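# Transfer four plates from gray tray to blue tray

## Task

Carry every one of the four plates off the gray tray and onto the blue tray so that each one rests flat there; the gray tray must be left in its original state; the result must hold on its own with nothing supported by the robot at the end; finally release suction and pull the tool away.

## Robot and tools

Robot: one six-joint UR7e-style arm (ur7e_cup_s) with a single vacuum suction cup as its tool; there are no other arms or grippers. Cameras: cam_head_left and cam_head_right (each 896x504) and cam_wrist (504x504), returned in that order with every result.

Frames: everything uses the scene frame. Its origin lies on the table surface straight under the arm's base; +z is up, +x points forward, and +y is to the left when facing along +x. The base may sit slightly tilted. The cup point is the centre of the suction cup's rim when free, and the cup opens along the cup point's own +z axis, so pointing the cup down means its +z aims at -z of the scene. About 7 cm back from the rim the tool body and camera widen to roughly 8 cm sideways; keep that clear of tray walls and plates. Reported positions can be a little off at long reach.

execute_actions(actions): actions is a list of up to 15 actions run one after another. Each action is a table of up to 15 rows; each row lasts one control step (1/30 s), and if fewer than 15 rows are given the final row is repeated, so one action is always 0.5 s. A row is 8 numbers: x, y, z (absolute cup point position, metres, scene frame), qw, qx, qy, qz (absolute cup orientation quaternion, w first, scene frame), then suction in [-1, 1]. Suction above 0.05 requests that fraction of full vacuum (+1 is about 55 kPa under ambient); 0.05 or less switches it off; it keeps its last value. Repeat the wanted quaternion in every row rather than copying the possibly drifted one from the last result. An empty list just returns the current state. An action is rejected if its target lies more than 0.6 m from the cup point along any of the cup point's current axes; if the call is malformed or its first action fails that test against the last reported state, nothing runs.

Motion limits: each step the commanded pose is cut to within 100 mm and 16 degrees of the measured pose, and the arm then continues only as far as that cut pose, so long moves need several actions. Motion trails commands by about 0.17 s. If both position and orientation cannot be met, position wins. The elbow cannot fully straighten. Joint ranges (rad): shoulder pan -3.142..3.142, shoulder lift and wrists 1-3 -6.283..6.283, elbow 0..3.142.

move(target, speed, stop_force, blocking): target is one 8-number row as above, an absolute pose; its suction value is applied at the start. The cup point follows a straight line toward it, turning the shorter way. speed is in m/s, 0.002 to 0.5 (default 0.25); rotation is capped at twice that in rad/s. A path lasts 0.5 to 10 s and is cut off at 10 s. The path ignores obstacles and the actual motion may lag, wander or overshoot speed, especially near full stretch. The arm is stiff: aiming even slightly below a hard surface can trigger a fault. stop_force (N, 9 to 40, not allowed in the first 0.2 s of a scene) ends the path when the push against the motion, measured along the line to target in the cup point's axes at the start, rises by that much for two steps; the arm backs up two steps and holds. Use it only with slow, non-rotating approaches; the final press may briefly exceed it. Omit it when lifting off something. blocking=false returns after 0.5 s while the move continues (not combinable with stop_force); poll with wait(0); other motion calls are refused until it ends or you call stop. The extra "move:" line reports how it ended: done, off_target, moving, held, fault or contact (stop_force triggered, takes precedence), plus limits=paced (pose clipped) or limits=held (steps blocked, after which the arm can surge), and the distance to target.

wait(seconds): 0 to 10 s with the last command held; returns early when a running move finishes. stop(): brakes a running move; needs some distance. zoom_image(camera, region): region is [x0, y0, x1, y1] in pixels of that camera's latest image, top-left origin, at most 504x504. read_manual(section): only "licences", no motion. finished_scene(scene): pass the current scene number; irreversible, and the goal must already be met and stable.

Result lines: pose and velocities of the cup point (m/s, rad/s); "Hand target" is the pose the controller is currently driving to; "pose unreachable" means the clearance check (which treats any base mount as arm) altered or blocked a command; joint positions from base outward; Wrist force and Wrist torque along the tool's own axes, with tool weight removed, offsets up to about 4 N, noise up to 2.4 N SD, saturation near 50 N; "no reading" is harmless. suction_measured shows achieved vacuum; part_present turns 1 at 0.50 and back to 0 below 0.45.

Gripping: switch suction on and press the 29 mm rim onto a smooth flat area of the plate so it seals all round; avoid holes, seams and the plate's rim or edge. A good seal settles within 0.15 of the command and may dip 0.04 as the pump cycles; a reading near 0 means no seal, lower readings mean leaks. Under vacuum the cup shortens, so the plate rides up to 10 mm nearer the tool; vacuum may also lift a plate before contact. To release, lower the plate until it rests flat on the blue tray, then turn suction off and rise at least 15 mm. If the cup seals to the table, turn suction off to free it.

Avoid: joint torque at its limit (138 N m on pan, lift and elbow; 25.7 N m on each wrist) or 150 N of outside force on the arm, tool or load, either of which halts the arm for 10 s and drops the rest of the call. Motor temperature warns at 70 °C and brakes the arm at 85 °C, so don't hold loads needlessly. Never let plates fall, slide off, or leave the table; avoid slamming, hard contact and strong pressing, and don't disturb the gray tray. Loose items may get occasional brief pushes, so check placement before finishing.

Each tool is called after "Call:" as name(argument=value, ...), one argument or row to a line, values as JSON.

## Session

Call:
execute_actions(
  actions=[],
)

Scene clock: 0.00 s.
end_effector_position=(+0.4321, -0.0087, +0.3147) suction_measured=0.00 part_present=0 end_effector_quat_wxyz=(-0.003, +0.010, +1.000, -0.001) end_effector_velocity=(-0.000, +0.000, +0.000) end_effector_angular_velocity=(+0.000, +0.001, +0.000)
Joint positions: [-0.317 -1.724  2.04  -1.891 -1.571 -0.315]
Joint velocities: [ 0.     0.    -0.     0.001  0.    -0.   ]
Wrist force (N, on the end effector, along its own x y z axes, offset not removed): no reading
Wrist torque (N m, same axes, about the end effector's origin, offset not removed): no reading
Hand target: +0.432, -0.009, +0.315; -0.003, +0.010, +1.000, -0.001

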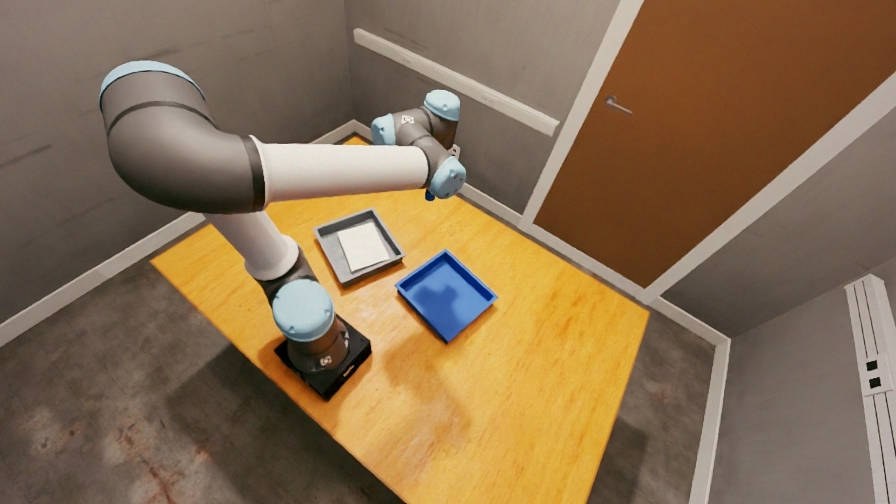

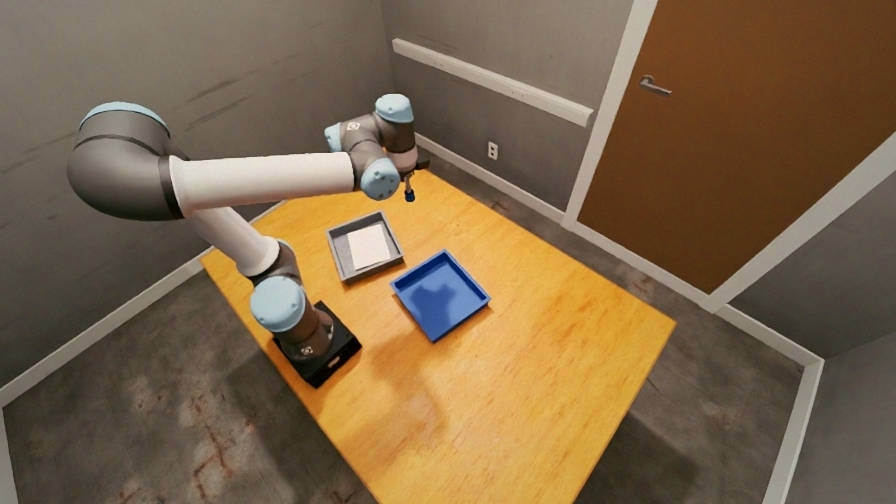

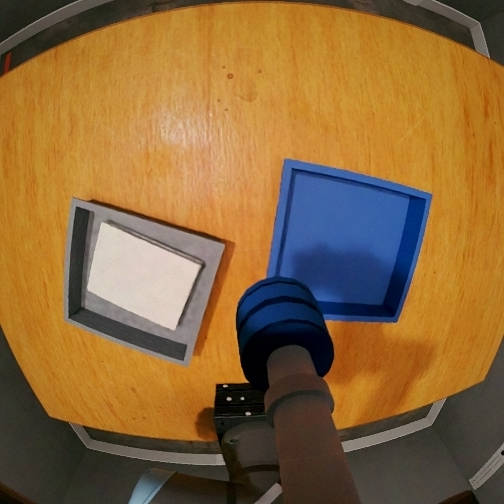

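Call:
move(
  target=[0.33,0.2,0.15,0,0,1,0,0],
)

Scene clock: 5.00 s.
end_effector_position=(+0.3306, +0.2004, +0.1499) suction_measured=0.00 part_present=0 end_effector_quat_wxyz=(+0.000, -0.000, +1.000, +0.001) end_effector_velocity=(+0.001, +0.002, -0.001) end_effector_angular_velocity=(-0.001, -0.003, -0.001)
Joint positions: [ 0.212 -1.571  2.417 -2.428 -1.57   0.193]
Joint velocities: [ 0.005  0.005 -0.001 -0.006 -0.002  0.007]
Wrist force (N, on the end effector, along its own x y z axes, offset not removed): [-1.9 0.0 1.4]
Wrist torque (N m, same axes, about the end effector's origin, offset not removed): [0.01 0.23 0.04]
Hand target: +0.331, +0.201, +0.150; +0.000, +0.000, +1.000, +0.001
Off the commanded pose: 0.001 m, 0 deg.
move: done

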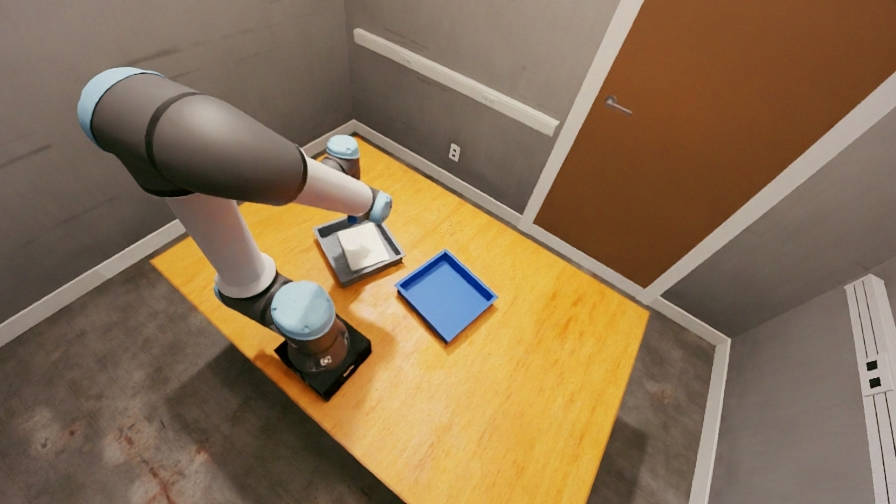

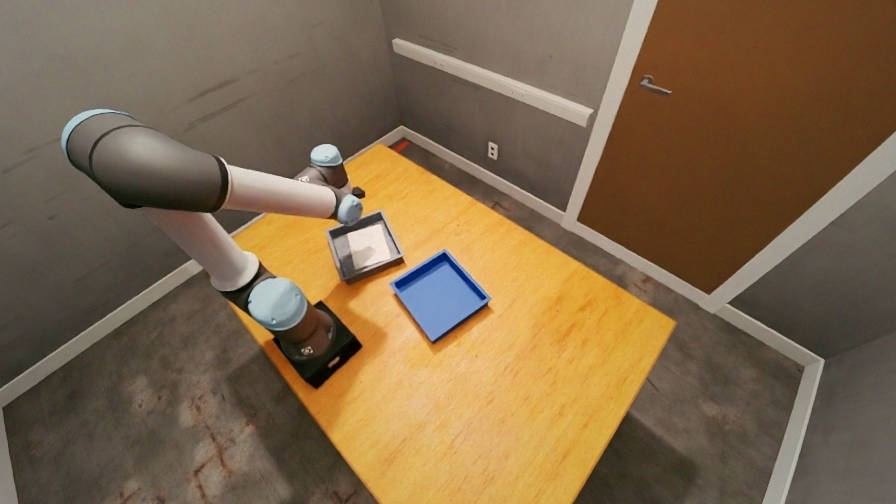

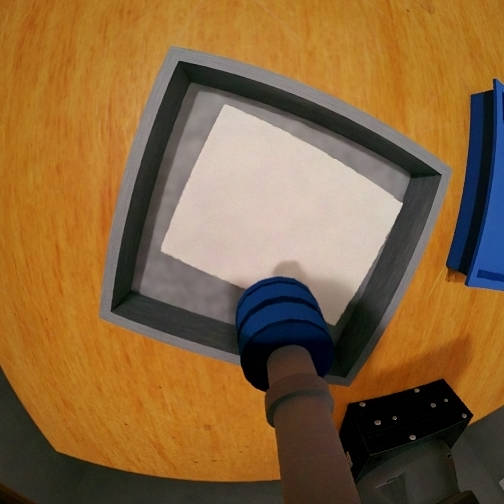

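Call:
move(
  target=[0.355,0.19,0.06,0,0,1,0,0],
)

Call:
move(
  target=[0.355,0.19,0.0,0,0,1,0,1],
  speed=0.015,
  stop_force=9,
)

Call:
move(
  target=[0.355,0.19,0.11,0,0,1,0,1],
  speed=0.08,
)

Scene clock: 12.27 s.
end_effector_position=(+0.3551, +0.1899, +0.0600) suction_measured=0.00 part_present=0 end_effector_quat_wxyz=(-0.000, -0.000, +1.000, -0.000) end_effector_velocity=(+0.001, +0.000, -0.002) end_effector_angular_velocity=(+0.000, -0.000, -0.001)
Joint positions: [ 0.173 -1.261  2.443 -2.763 -1.573  0.155]
Joint velocities: [-0.     0.008 -0.001 -0.007  0.     0.001]
Wrist force (N, on the end effector, along its own x y z axes, offset not removed): [-1.3 1.3 0.5]
Wrist torque (N m, same axes, about the end effector's origin, offset not removed): [0.15 0.16 0.12]
Hand target: +0.355, +0.190, +0.060; +0.000, -0.000, +1.000, -0.000
Off the commanded pose: 0.000 m, 0 deg.
move: done

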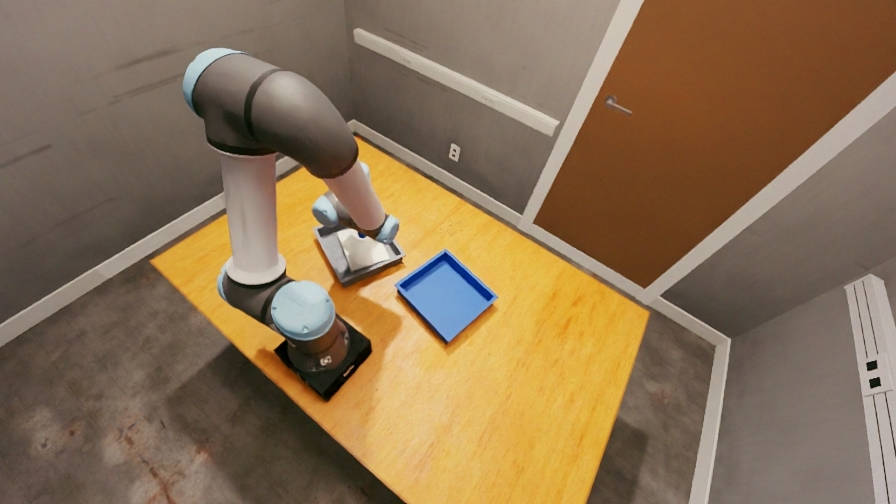

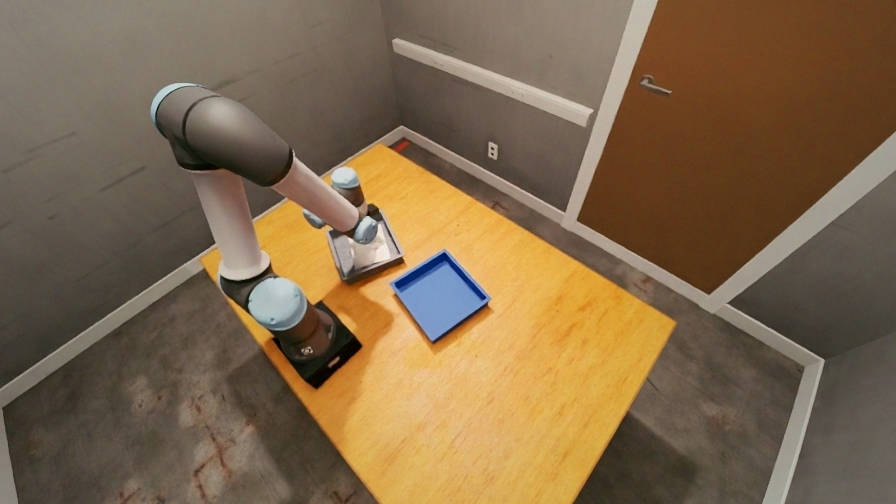

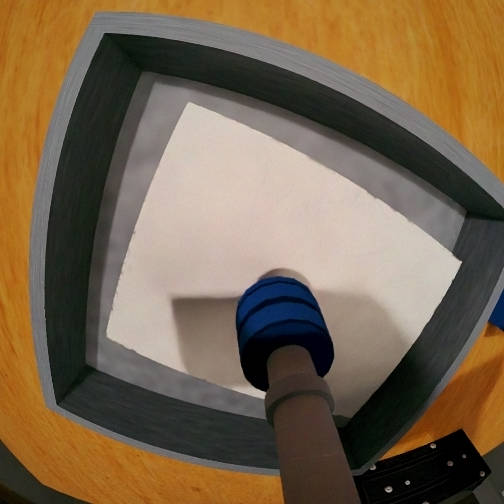

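Scene clock: 15.40 s.
end_effector_position=(+0.3551, +0.1900, +0.0189) suction_measured=0.99 part_present=1 end_effector_quat_wxyz=(-0.000, -0.000, +1.000, -0.000) end_effector_velocity=(-0.002, -0.000, +0.004) end_effector_angular_velocity=(-0.001, +0.006, +0.000)
Joint positions: [ 0.173 -1.117  2.45  -2.915 -1.572  0.155]
Joint velocities: [-0.    -0.015  0.001  0.021  0.    -0.001]
Wrist force (N, on the end effector, along its own x y z axes, offset not removed): [0.9 1.2 -46.7]
Wrist torque (N m, same axes, about the end effector's origin, offset not removed): [0.18 0.11 0.06]
Hand target: +0.355, +0.190, +0.019; -0.000, -0.000, +1.000, -0.000
Off the commanded pose: 0.019 m, 0 deg.
move: contact

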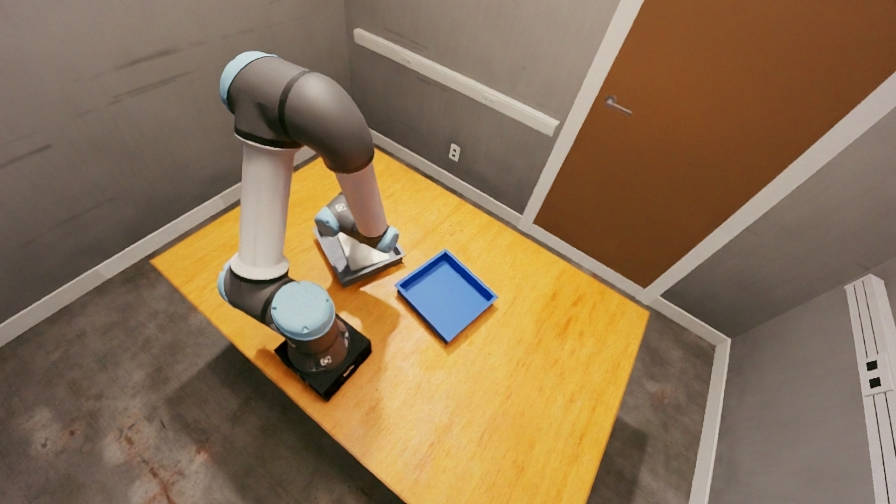

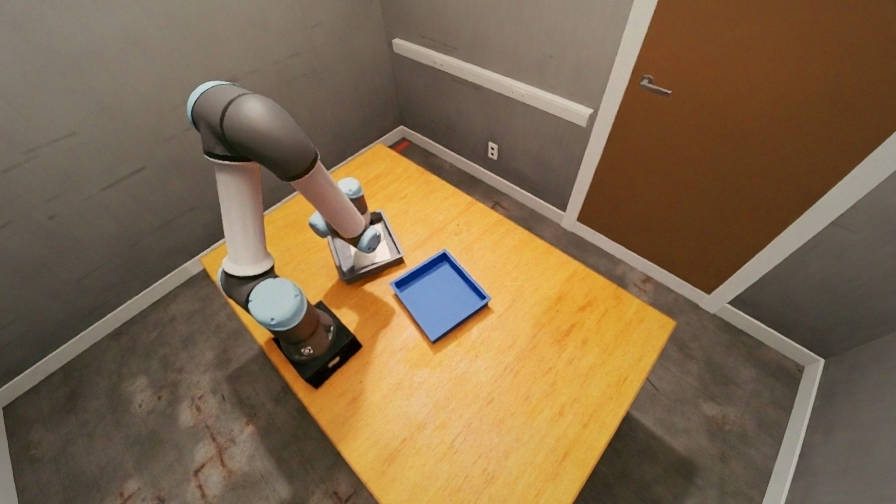

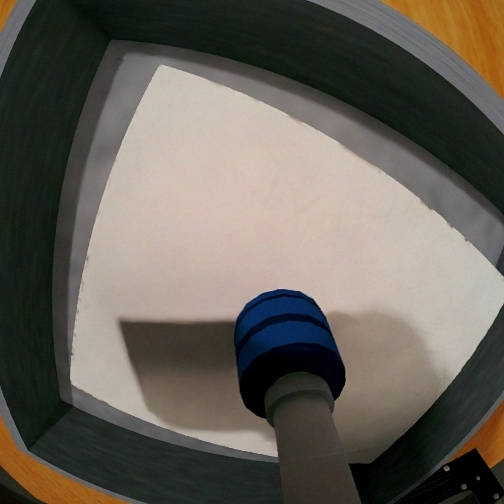

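Scene clock: 17.00 s.
end_effector_position=(+0.3548, +0.1900, +0.1100) suction_measured=0.99 part_present=1 end_effector_quat_wxyz=(+0.000, -0.000, +1.000, +0.000) end_effector_velocity=(-0.000, +0.000, +0.001) end_effector_angular_velocity=(-0.001, +0.002, +0.001)
Joint positions: [ 0.174 -1.422  2.414 -2.574 -1.572  0.155]
Joint velocities: [ 0.001 -0.004 -0.002  0.008 -0.    -0.001]
Wrist force (N, on the end effector, along its own x y z axes, offset not removed): [-2.7 0.9 1.4]
Wrist torque (N m, same axes, about the end effector's origin, offset not removed): [0.07 0.41 0.00]
Hand target: +0.355, +0.190, +0.110; +0.000, +0.000, +1.000, +0.000
Off the commanded pose: 0.000 m, 0 deg.
move: done

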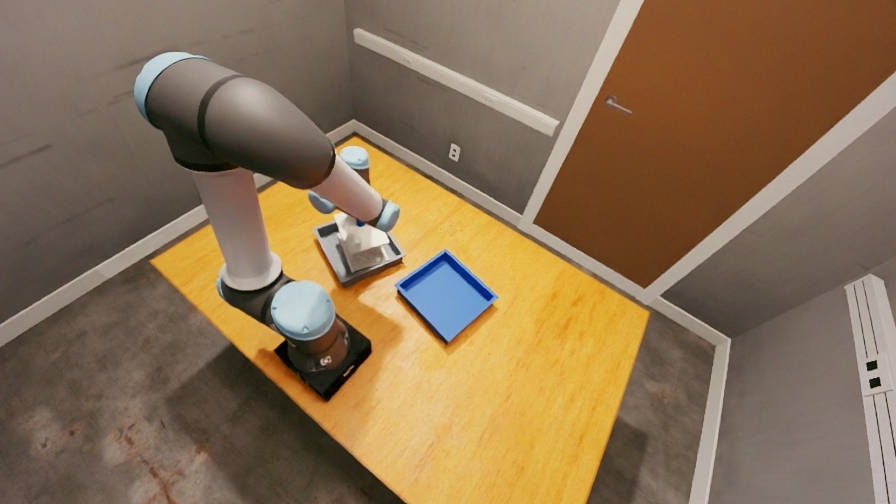

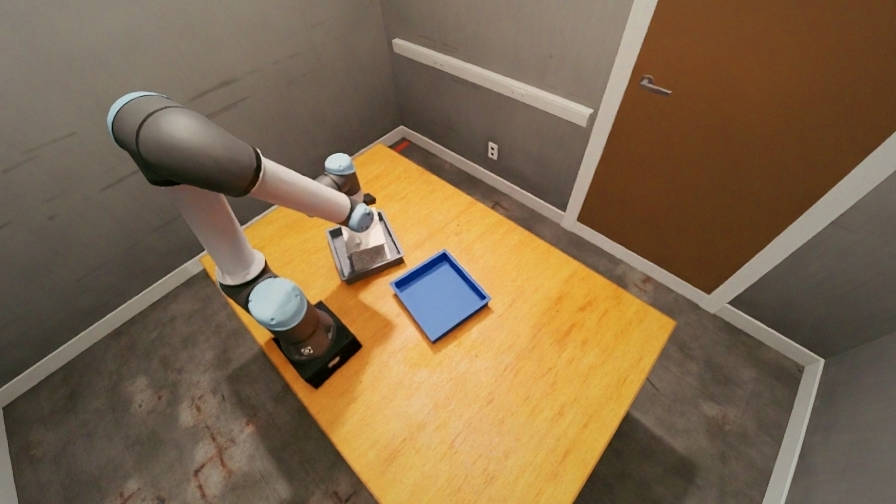

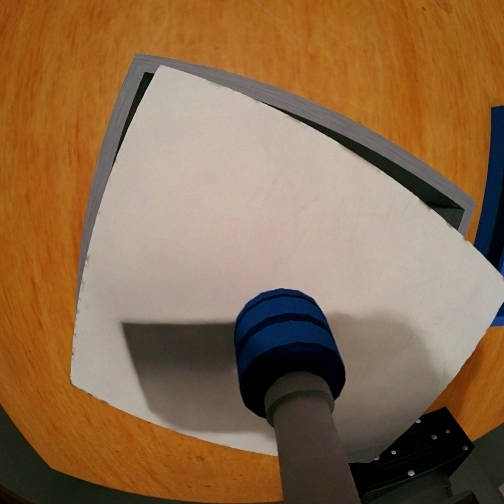

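Top at about 0.03. The next plate has holes.

Call:
move(
  target=[0.40,-0.145,0.10,0,-0.12,0.993,0,1],
)

Call:
move(
  target=[0.40,-0.145,0.055,0,-0.12,0.993,0,1],
  speed=0.1,
)

Call:
zoom_image(
  camera="cam_head_left",
  region=[290,180,530,360],
)

Scene clock: 24.20 s.
end_effector_position=(+0.3993, -0.1459, +0.1001) suction_measured=0.98 part_present=1 end_effector_quat_wxyz=(-0.001, -0.120, +0.993, -0.002) end_effector_velocity=(+0.001, -0.002, +0.000) end_effector_angular_velocity=(+0.000, -0.001, +0.001)
Joint positions: [-0.653 -1.351  2.361 -2.591 -1.567 -0.912]
Joint velocities: [-0.002  0.002 -0.003  0.001  0.001 -0.003]
Wrist force (N, on the end effector, along its own x y z axes, offset not removed): [-1.3 -0.3 2.1]
Wrist torque (N m, same axes, about the end effector's origin, offset not removed): [-0.11 0.15 -0.02]
Hand target: +0.399, -0.146, +0.100; -0.001, -0.120, +0.993, -0.002
Off the commanded pose: 0.001 m, 0 deg.
move: done

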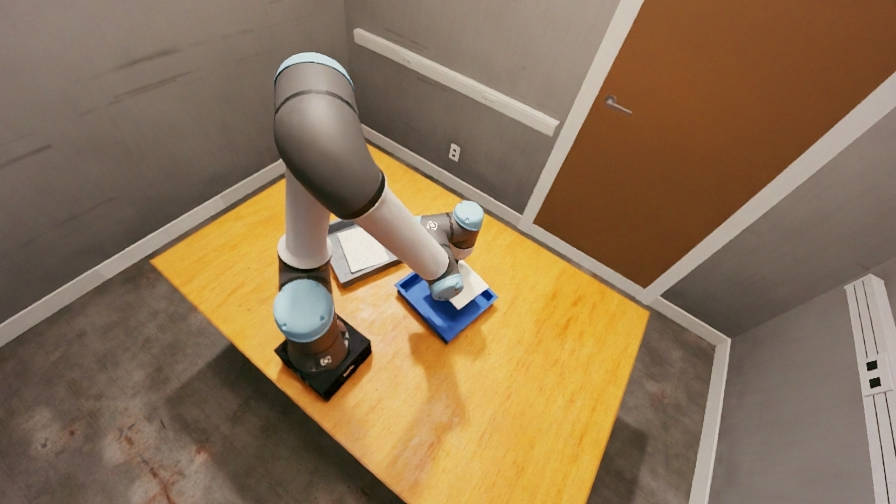

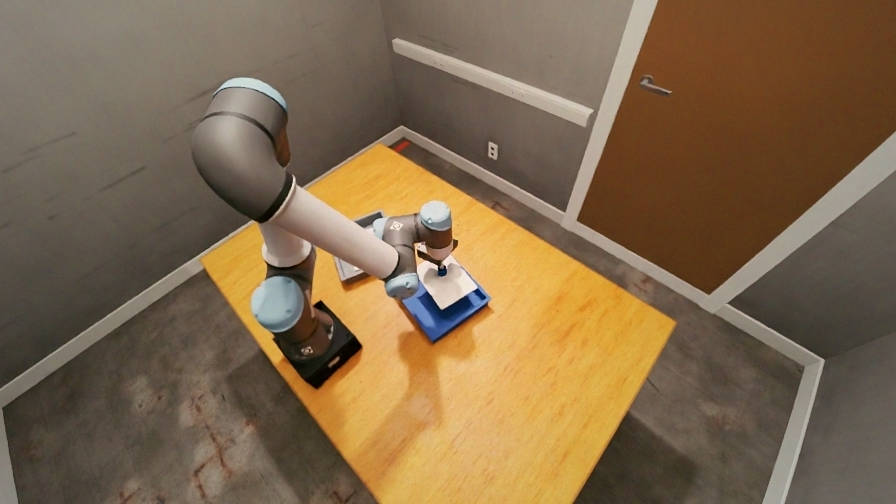

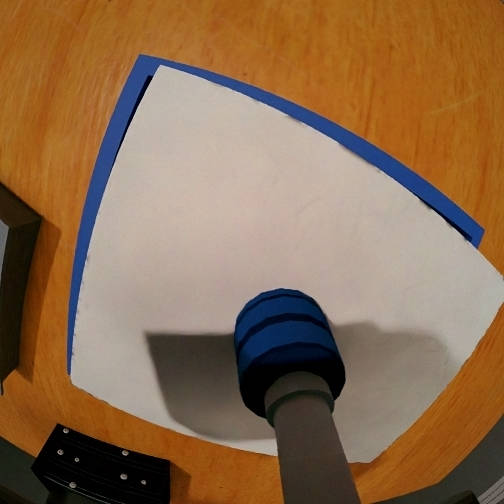

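Scene clock: 25.13 s.
end_effector_position=(+0.4001, -0.1451, +0.0551) suction_measured=1.00 part_present=1 end_effector_quat_wxyz=(-0.000, -0.120, +0.993, +0.000) end_effector_velocity=(+0.001, -0.001, -0.001) end_effector_angular_velocity=(-0.002, -0.003, -0.001)
Joint positions: [-0.651 -1.215  2.382 -2.746 -1.564 -0.91 ]
Joint velocities: [-0.     0.003  0.    -0.007  0.     0.   ]
Wrist force (N, on the end effector, along its own x y z axes, offset not removed): [-0.3 -0.6 2.0]
Wrist torque (N m, same axes, about the end effector's origin, offset not removed): [-0.31 0.01 0.01]
Hand target: +0.400, -0.145, +0.055; -0.000, -0.120, +0.993, +0.000
Off the commanded pose: 0.000 m, 0 deg.
move: done

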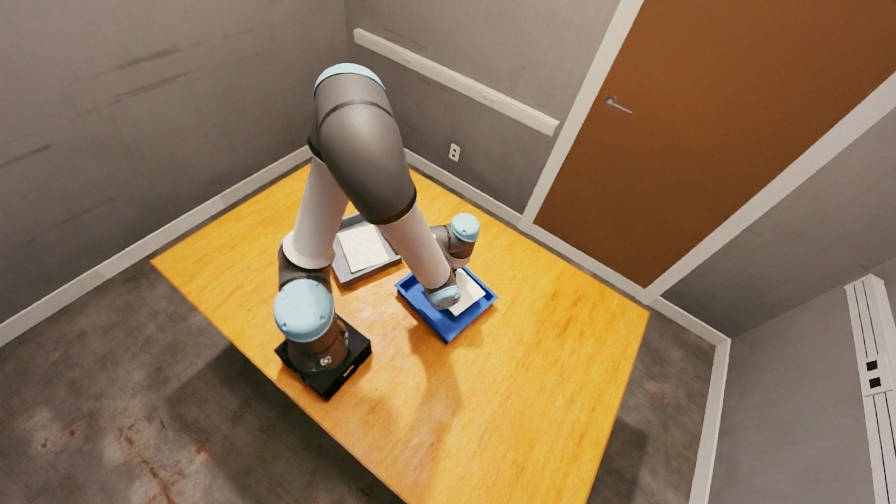

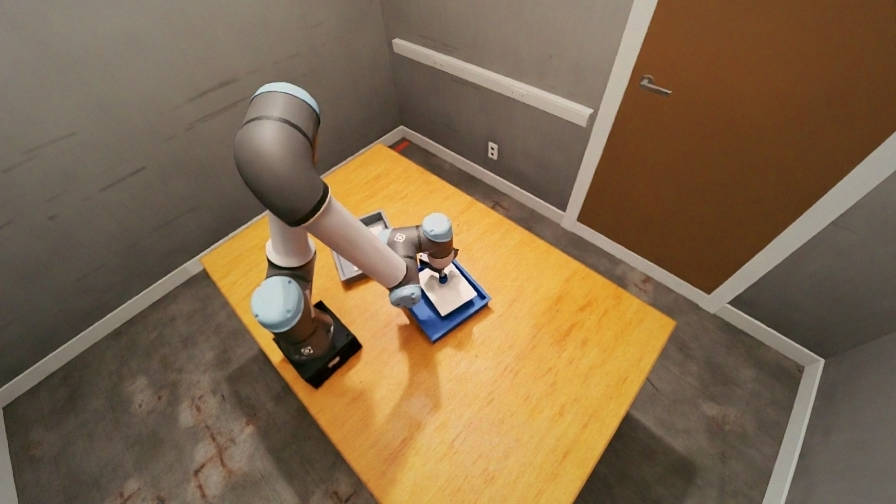

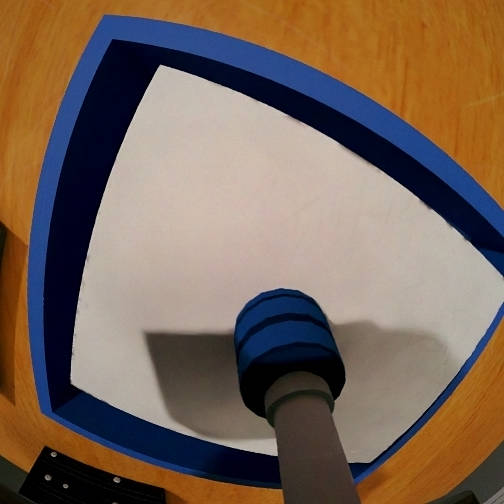

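Region (290, 180, 530, 360) of cam_head_left's 896x504 image, scaled by 2.100, with more detail than that image has; it fills the top 378 rows of this view, and the rest is white.

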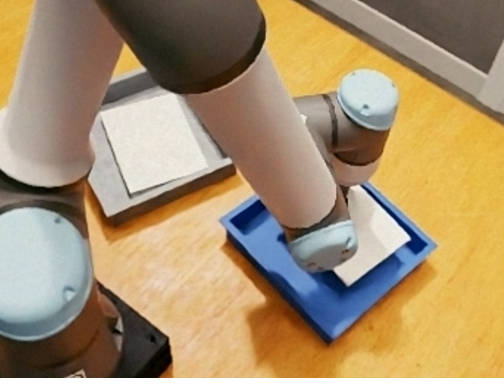

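Call:
move(
  target=[0.395,-0.138,0.018,0,-0.12,0.993,0,1],
  speed=0.06,
)

Call:
move(
  target=[0.395,-0.138,-0.01,0,-0.12,0.993,0,1],
  speed=0.006,
  stop_force=9,
)

Call:
move(
  target=[0.395,-0.138,0.025,0,-0.12,0.993,0,0],
  speed=0.02,
)

Call:
move(
  target=[0.395,-0.138,0.09,0,-0.12,0.993,0,0],
)

Call:
move(
  target=[0.33,0.19,0.12,0,0,1,0,0],
  speed=0.4,
)

Scene clock: 31.17 s.
end_effector_position=(+0.3951, -0.1381, +0.0181) suction_measured=0.99 part_present=1 end_effector_quat_wxyz=(-0.000, -0.120, +0.993, +0.000) end_effector_velocity=(-0.000, +0.000, -0.002) end_effector_angular_velocity=(-0.000, -0.001, -0.001)
Joint positions: [-0.645 -1.102  2.406 -2.884 -1.564 -0.904]
Joint velocities: [ 0.     0.007  0.001 -0.009  0.     0.001]
Wrist force (N, on the end effector, along its own x y z axes, offset not removed): [-2.1 1.2 2.4]
Wrist torque (N m, same axes, about the end effector's origin, offset not removed): [0.02 0.28 0.08]
Hand target: +0.395, -0.138, +0.018; +0.000, -0.120, +0.993, +0.000
Off the commanded pose: 0.000 m, 0 deg.
move: done

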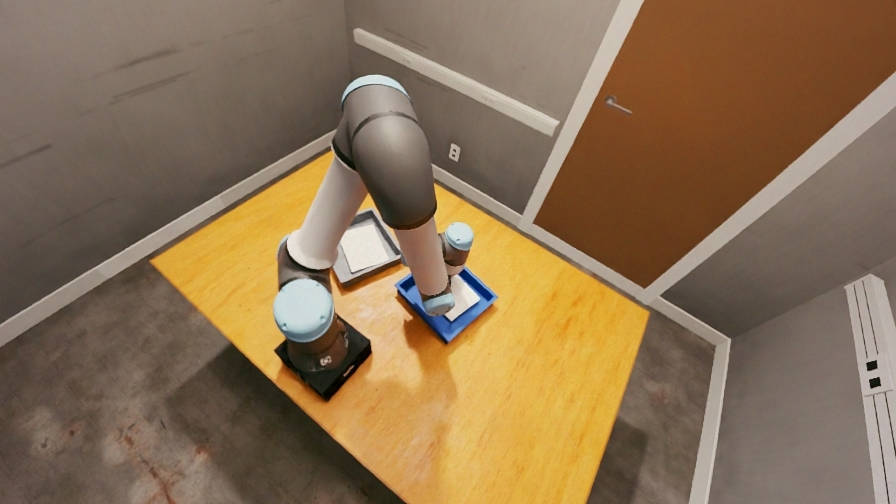

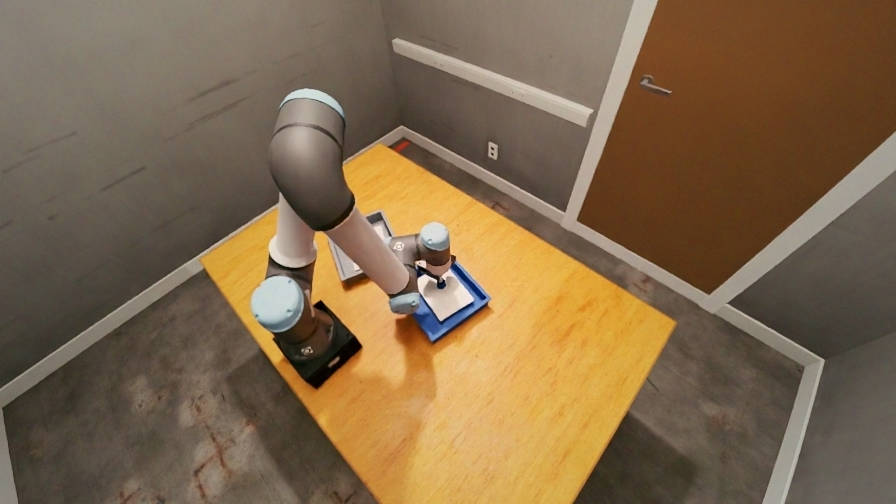

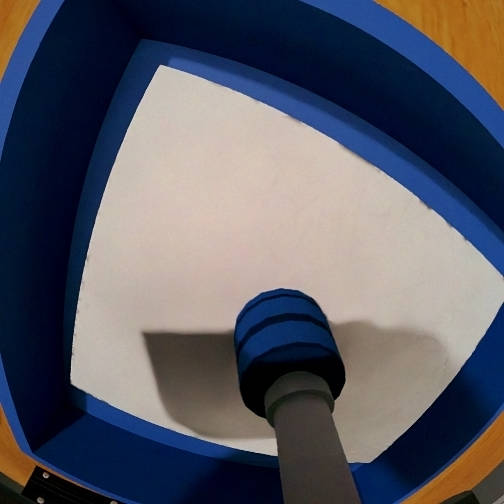

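Scene clock: 34.53 s.
end_effector_position=(+0.3951, -0.1381, +0.0001) suction_measured=0.99 part_present=1 end_effector_quat_wxyz=(+0.000, -0.120, +0.993, -0.000) end_effector_velocity=(-0.001, +0.000, +0.001) end_effector_angular_velocity=(+0.003, +0.003, -0.001)
Joint positions: [-0.644 -1.04   2.405 -2.944 -1.564 -0.903]
Joint velocities: [-0.001 -0.004 -0.     0.009  0.     0.   ]
Wrist force (N, on the end effector, along its own x y z axes, offset not removed): [1.5 3.3 -23.4]
Wrist torque (N m, same axes, about the end effector's origin, offset not removed): [0.20 0.05 0.12]
Hand target: +0.395, -0.138, +0.000; +0.000, -0.120, +0.993, +0.000
Off the commanded pose: 0.010 m, 0 deg.
move: contact

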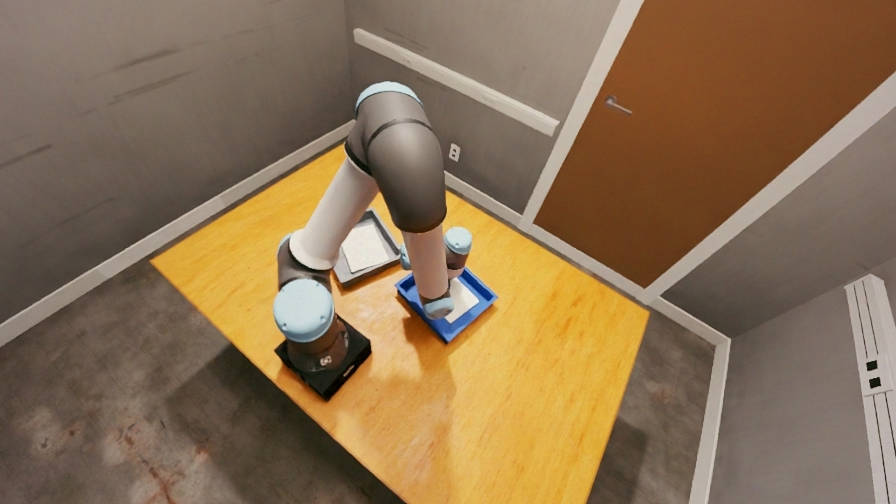

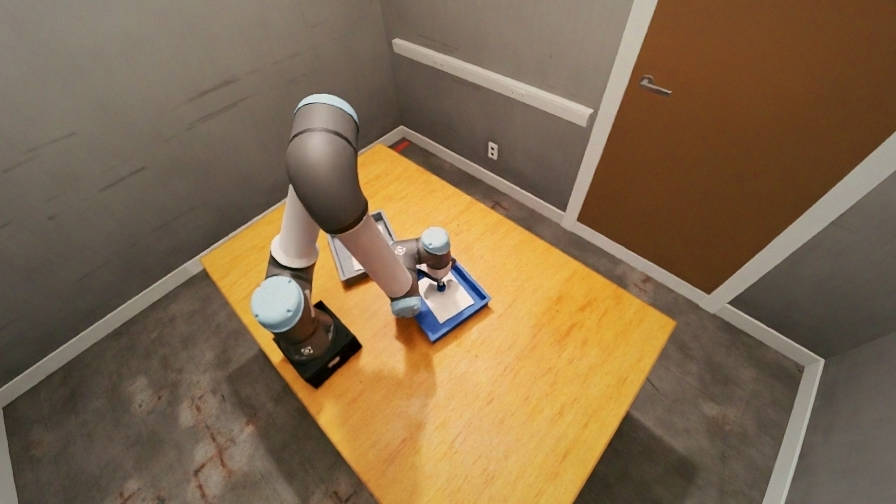

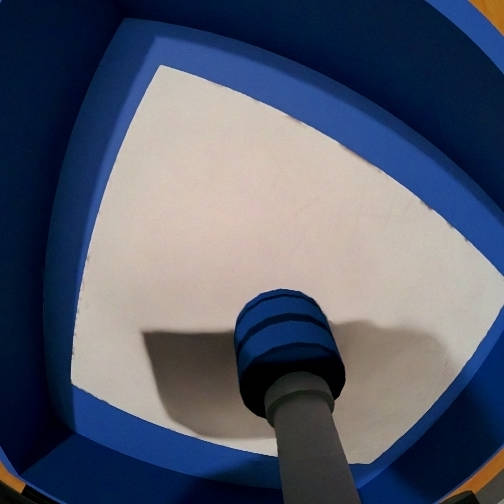

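Scene clock: 36.07 s.
end_effector_position=(+0.3949, -0.1380, +0.0248) suction_measured=0.00 part_present=0 end_effector_quat_wxyz=(-0.000, -0.120, +0.993, +0.000) end_effector_velocity=(+0.000, -0.000, +0.002) end_effector_angular_velocity=(-0.001, -0.001, +0.001)
Joint positions: [-0.645 -1.125  2.407 -2.862 -1.564 -0.904]
Joint velocities: [-0.    -0.008 -0.     0.007  0.    -0.001]
Wrist force (N, on the end effector, along its own x y z axes, offset not removed): [-1.6 0.5 1.1]
Wrist torque (N m, same axes, about the end effector's origin, offset not removed): [0.09 0.21 0.07]
Hand target: +0.395, -0.138, +0.025; +0.000, -0.120, +0.993, -0.000
Off the commanded pose: 0.000 m, 0 deg.
move: done

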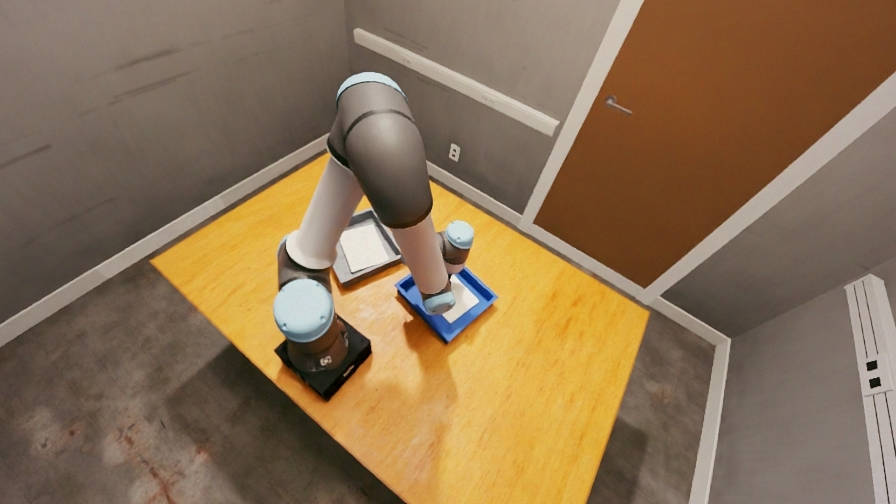

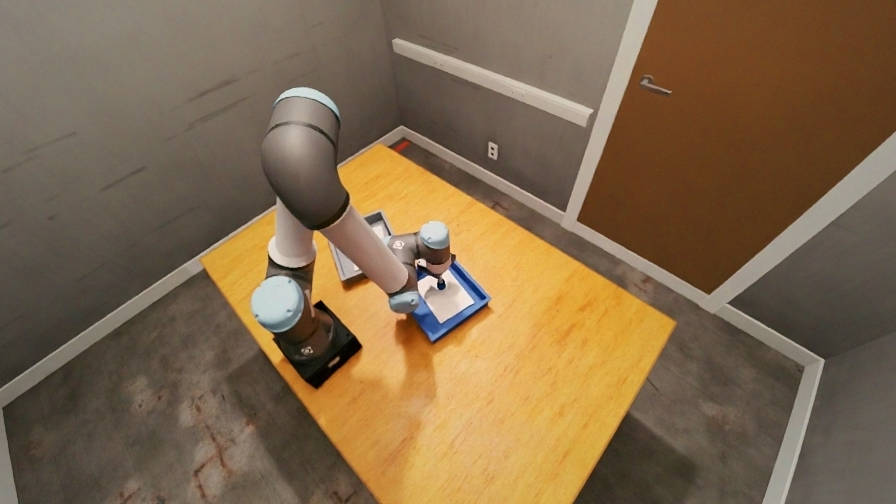

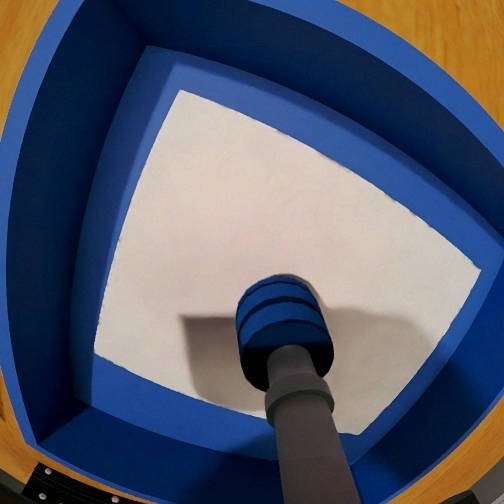

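Scene clock: 37.03 s.
end_effector_position=(+0.3949, -0.1379, +0.0899) suction_measured=0.00 part_present=0 end_effector_quat_wxyz=(+0.000, -0.120, +0.993, -0.000) end_effector_velocity=(-0.000, +0.000, +0.001) end_effector_angular_velocity=(+0.001, +0.002, +0.000)
Joint positions: [-0.646 -1.334  2.386 -2.632 -1.564 -0.905]
Joint velocities: [ 0.    -0.004 -0.002  0.009 -0.    -0.   ]
Wrist force (N, on the end effector, along its own x y z axes, offset not removed): [-1.0 -0.7 -0.5]
Wrist torque (N m, same axes, about the end effector's origin, offset not removed): [-0.15 0.08 0.04]
Hand target: +0.395, -0.138, +0.090; -0.000, -0.120, +0.993, -0.000
Off the commanded pose: 0.000 m, 0 deg.
move: done

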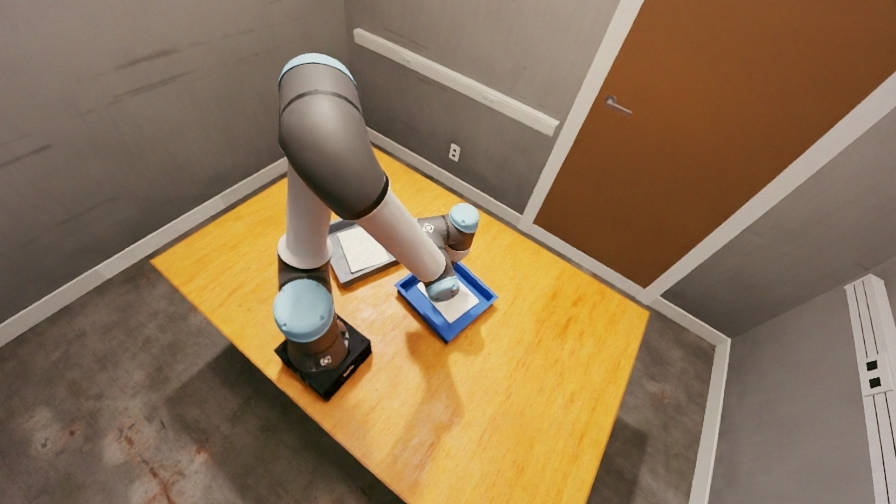

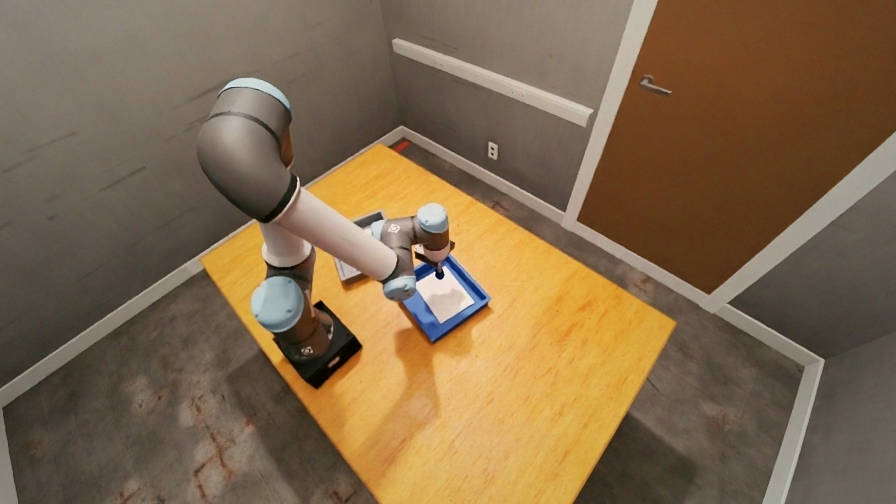

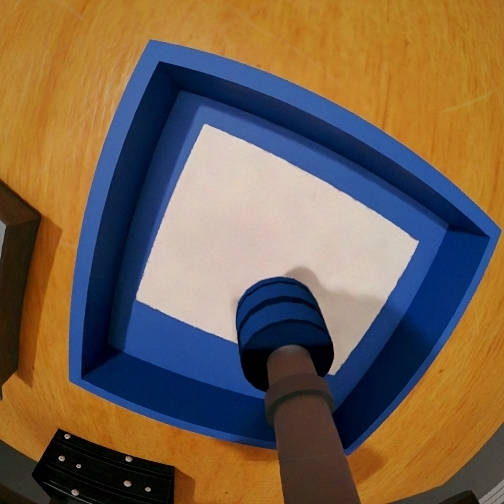

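Scene clock: 38.57 s.
end_effector_position=(+0.3305, +0.1909, +0.1200) suction_measured=0.00 part_present=0 end_effector_quat_wxyz=(+0.001, -0.000, +1.000, +0.002) end_effector_velocity=(+0.000, +0.002, +0.000) end_effector_angular_velocity=(-0.005, +0.003, -0.004)
Joint positions: [ 0.185 -1.497  2.462 -2.549 -1.569  0.166]
Joint velocities: [ 0.008  0.004 -0.007  0.007 -0.005  0.012]
Wrist force (N, on the end effector, along its own x y z axes, offset not removed): [-1.2 -0.3 0.0]
Wrist torque (N m, same axes, about the end effector's origin, offset not removed): [-0.03 0.16 -0.06]
Hand target: +0.331, +0.191, +0.120; +0.001, +0.000, +1.000, +0.002
Off the commanded pose: 0.001 m, 0 deg.
move: done

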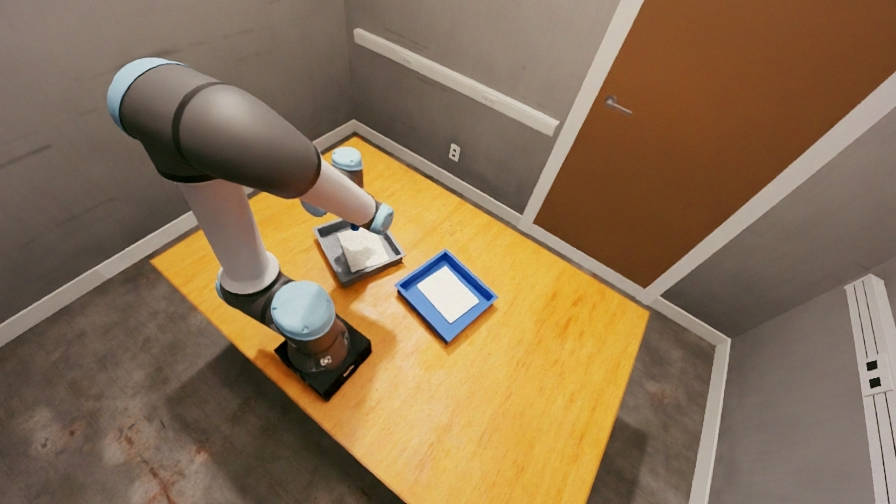

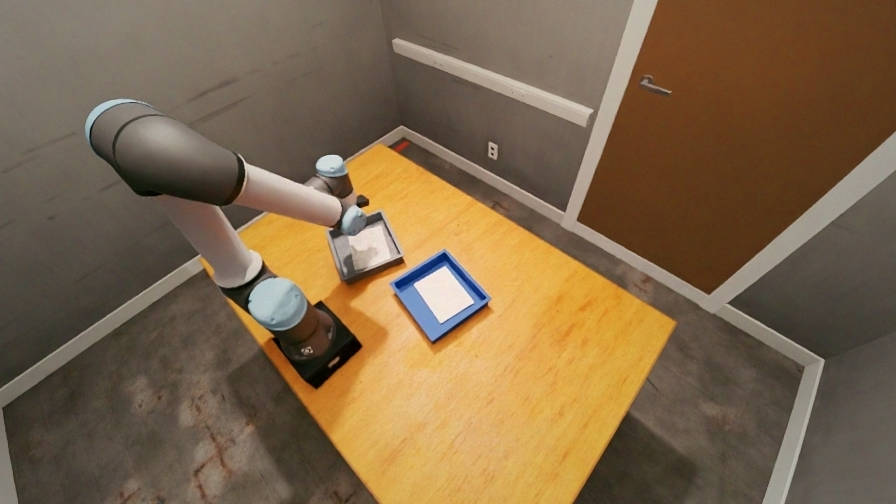

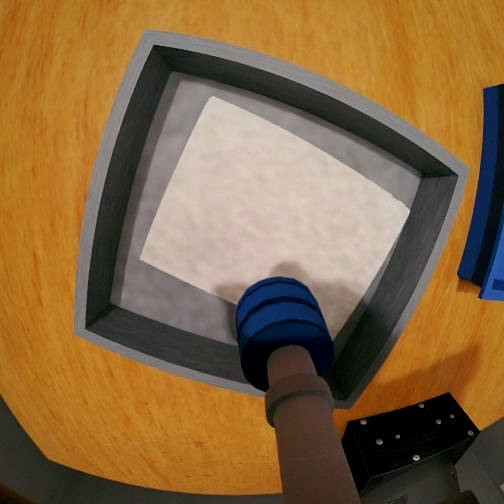

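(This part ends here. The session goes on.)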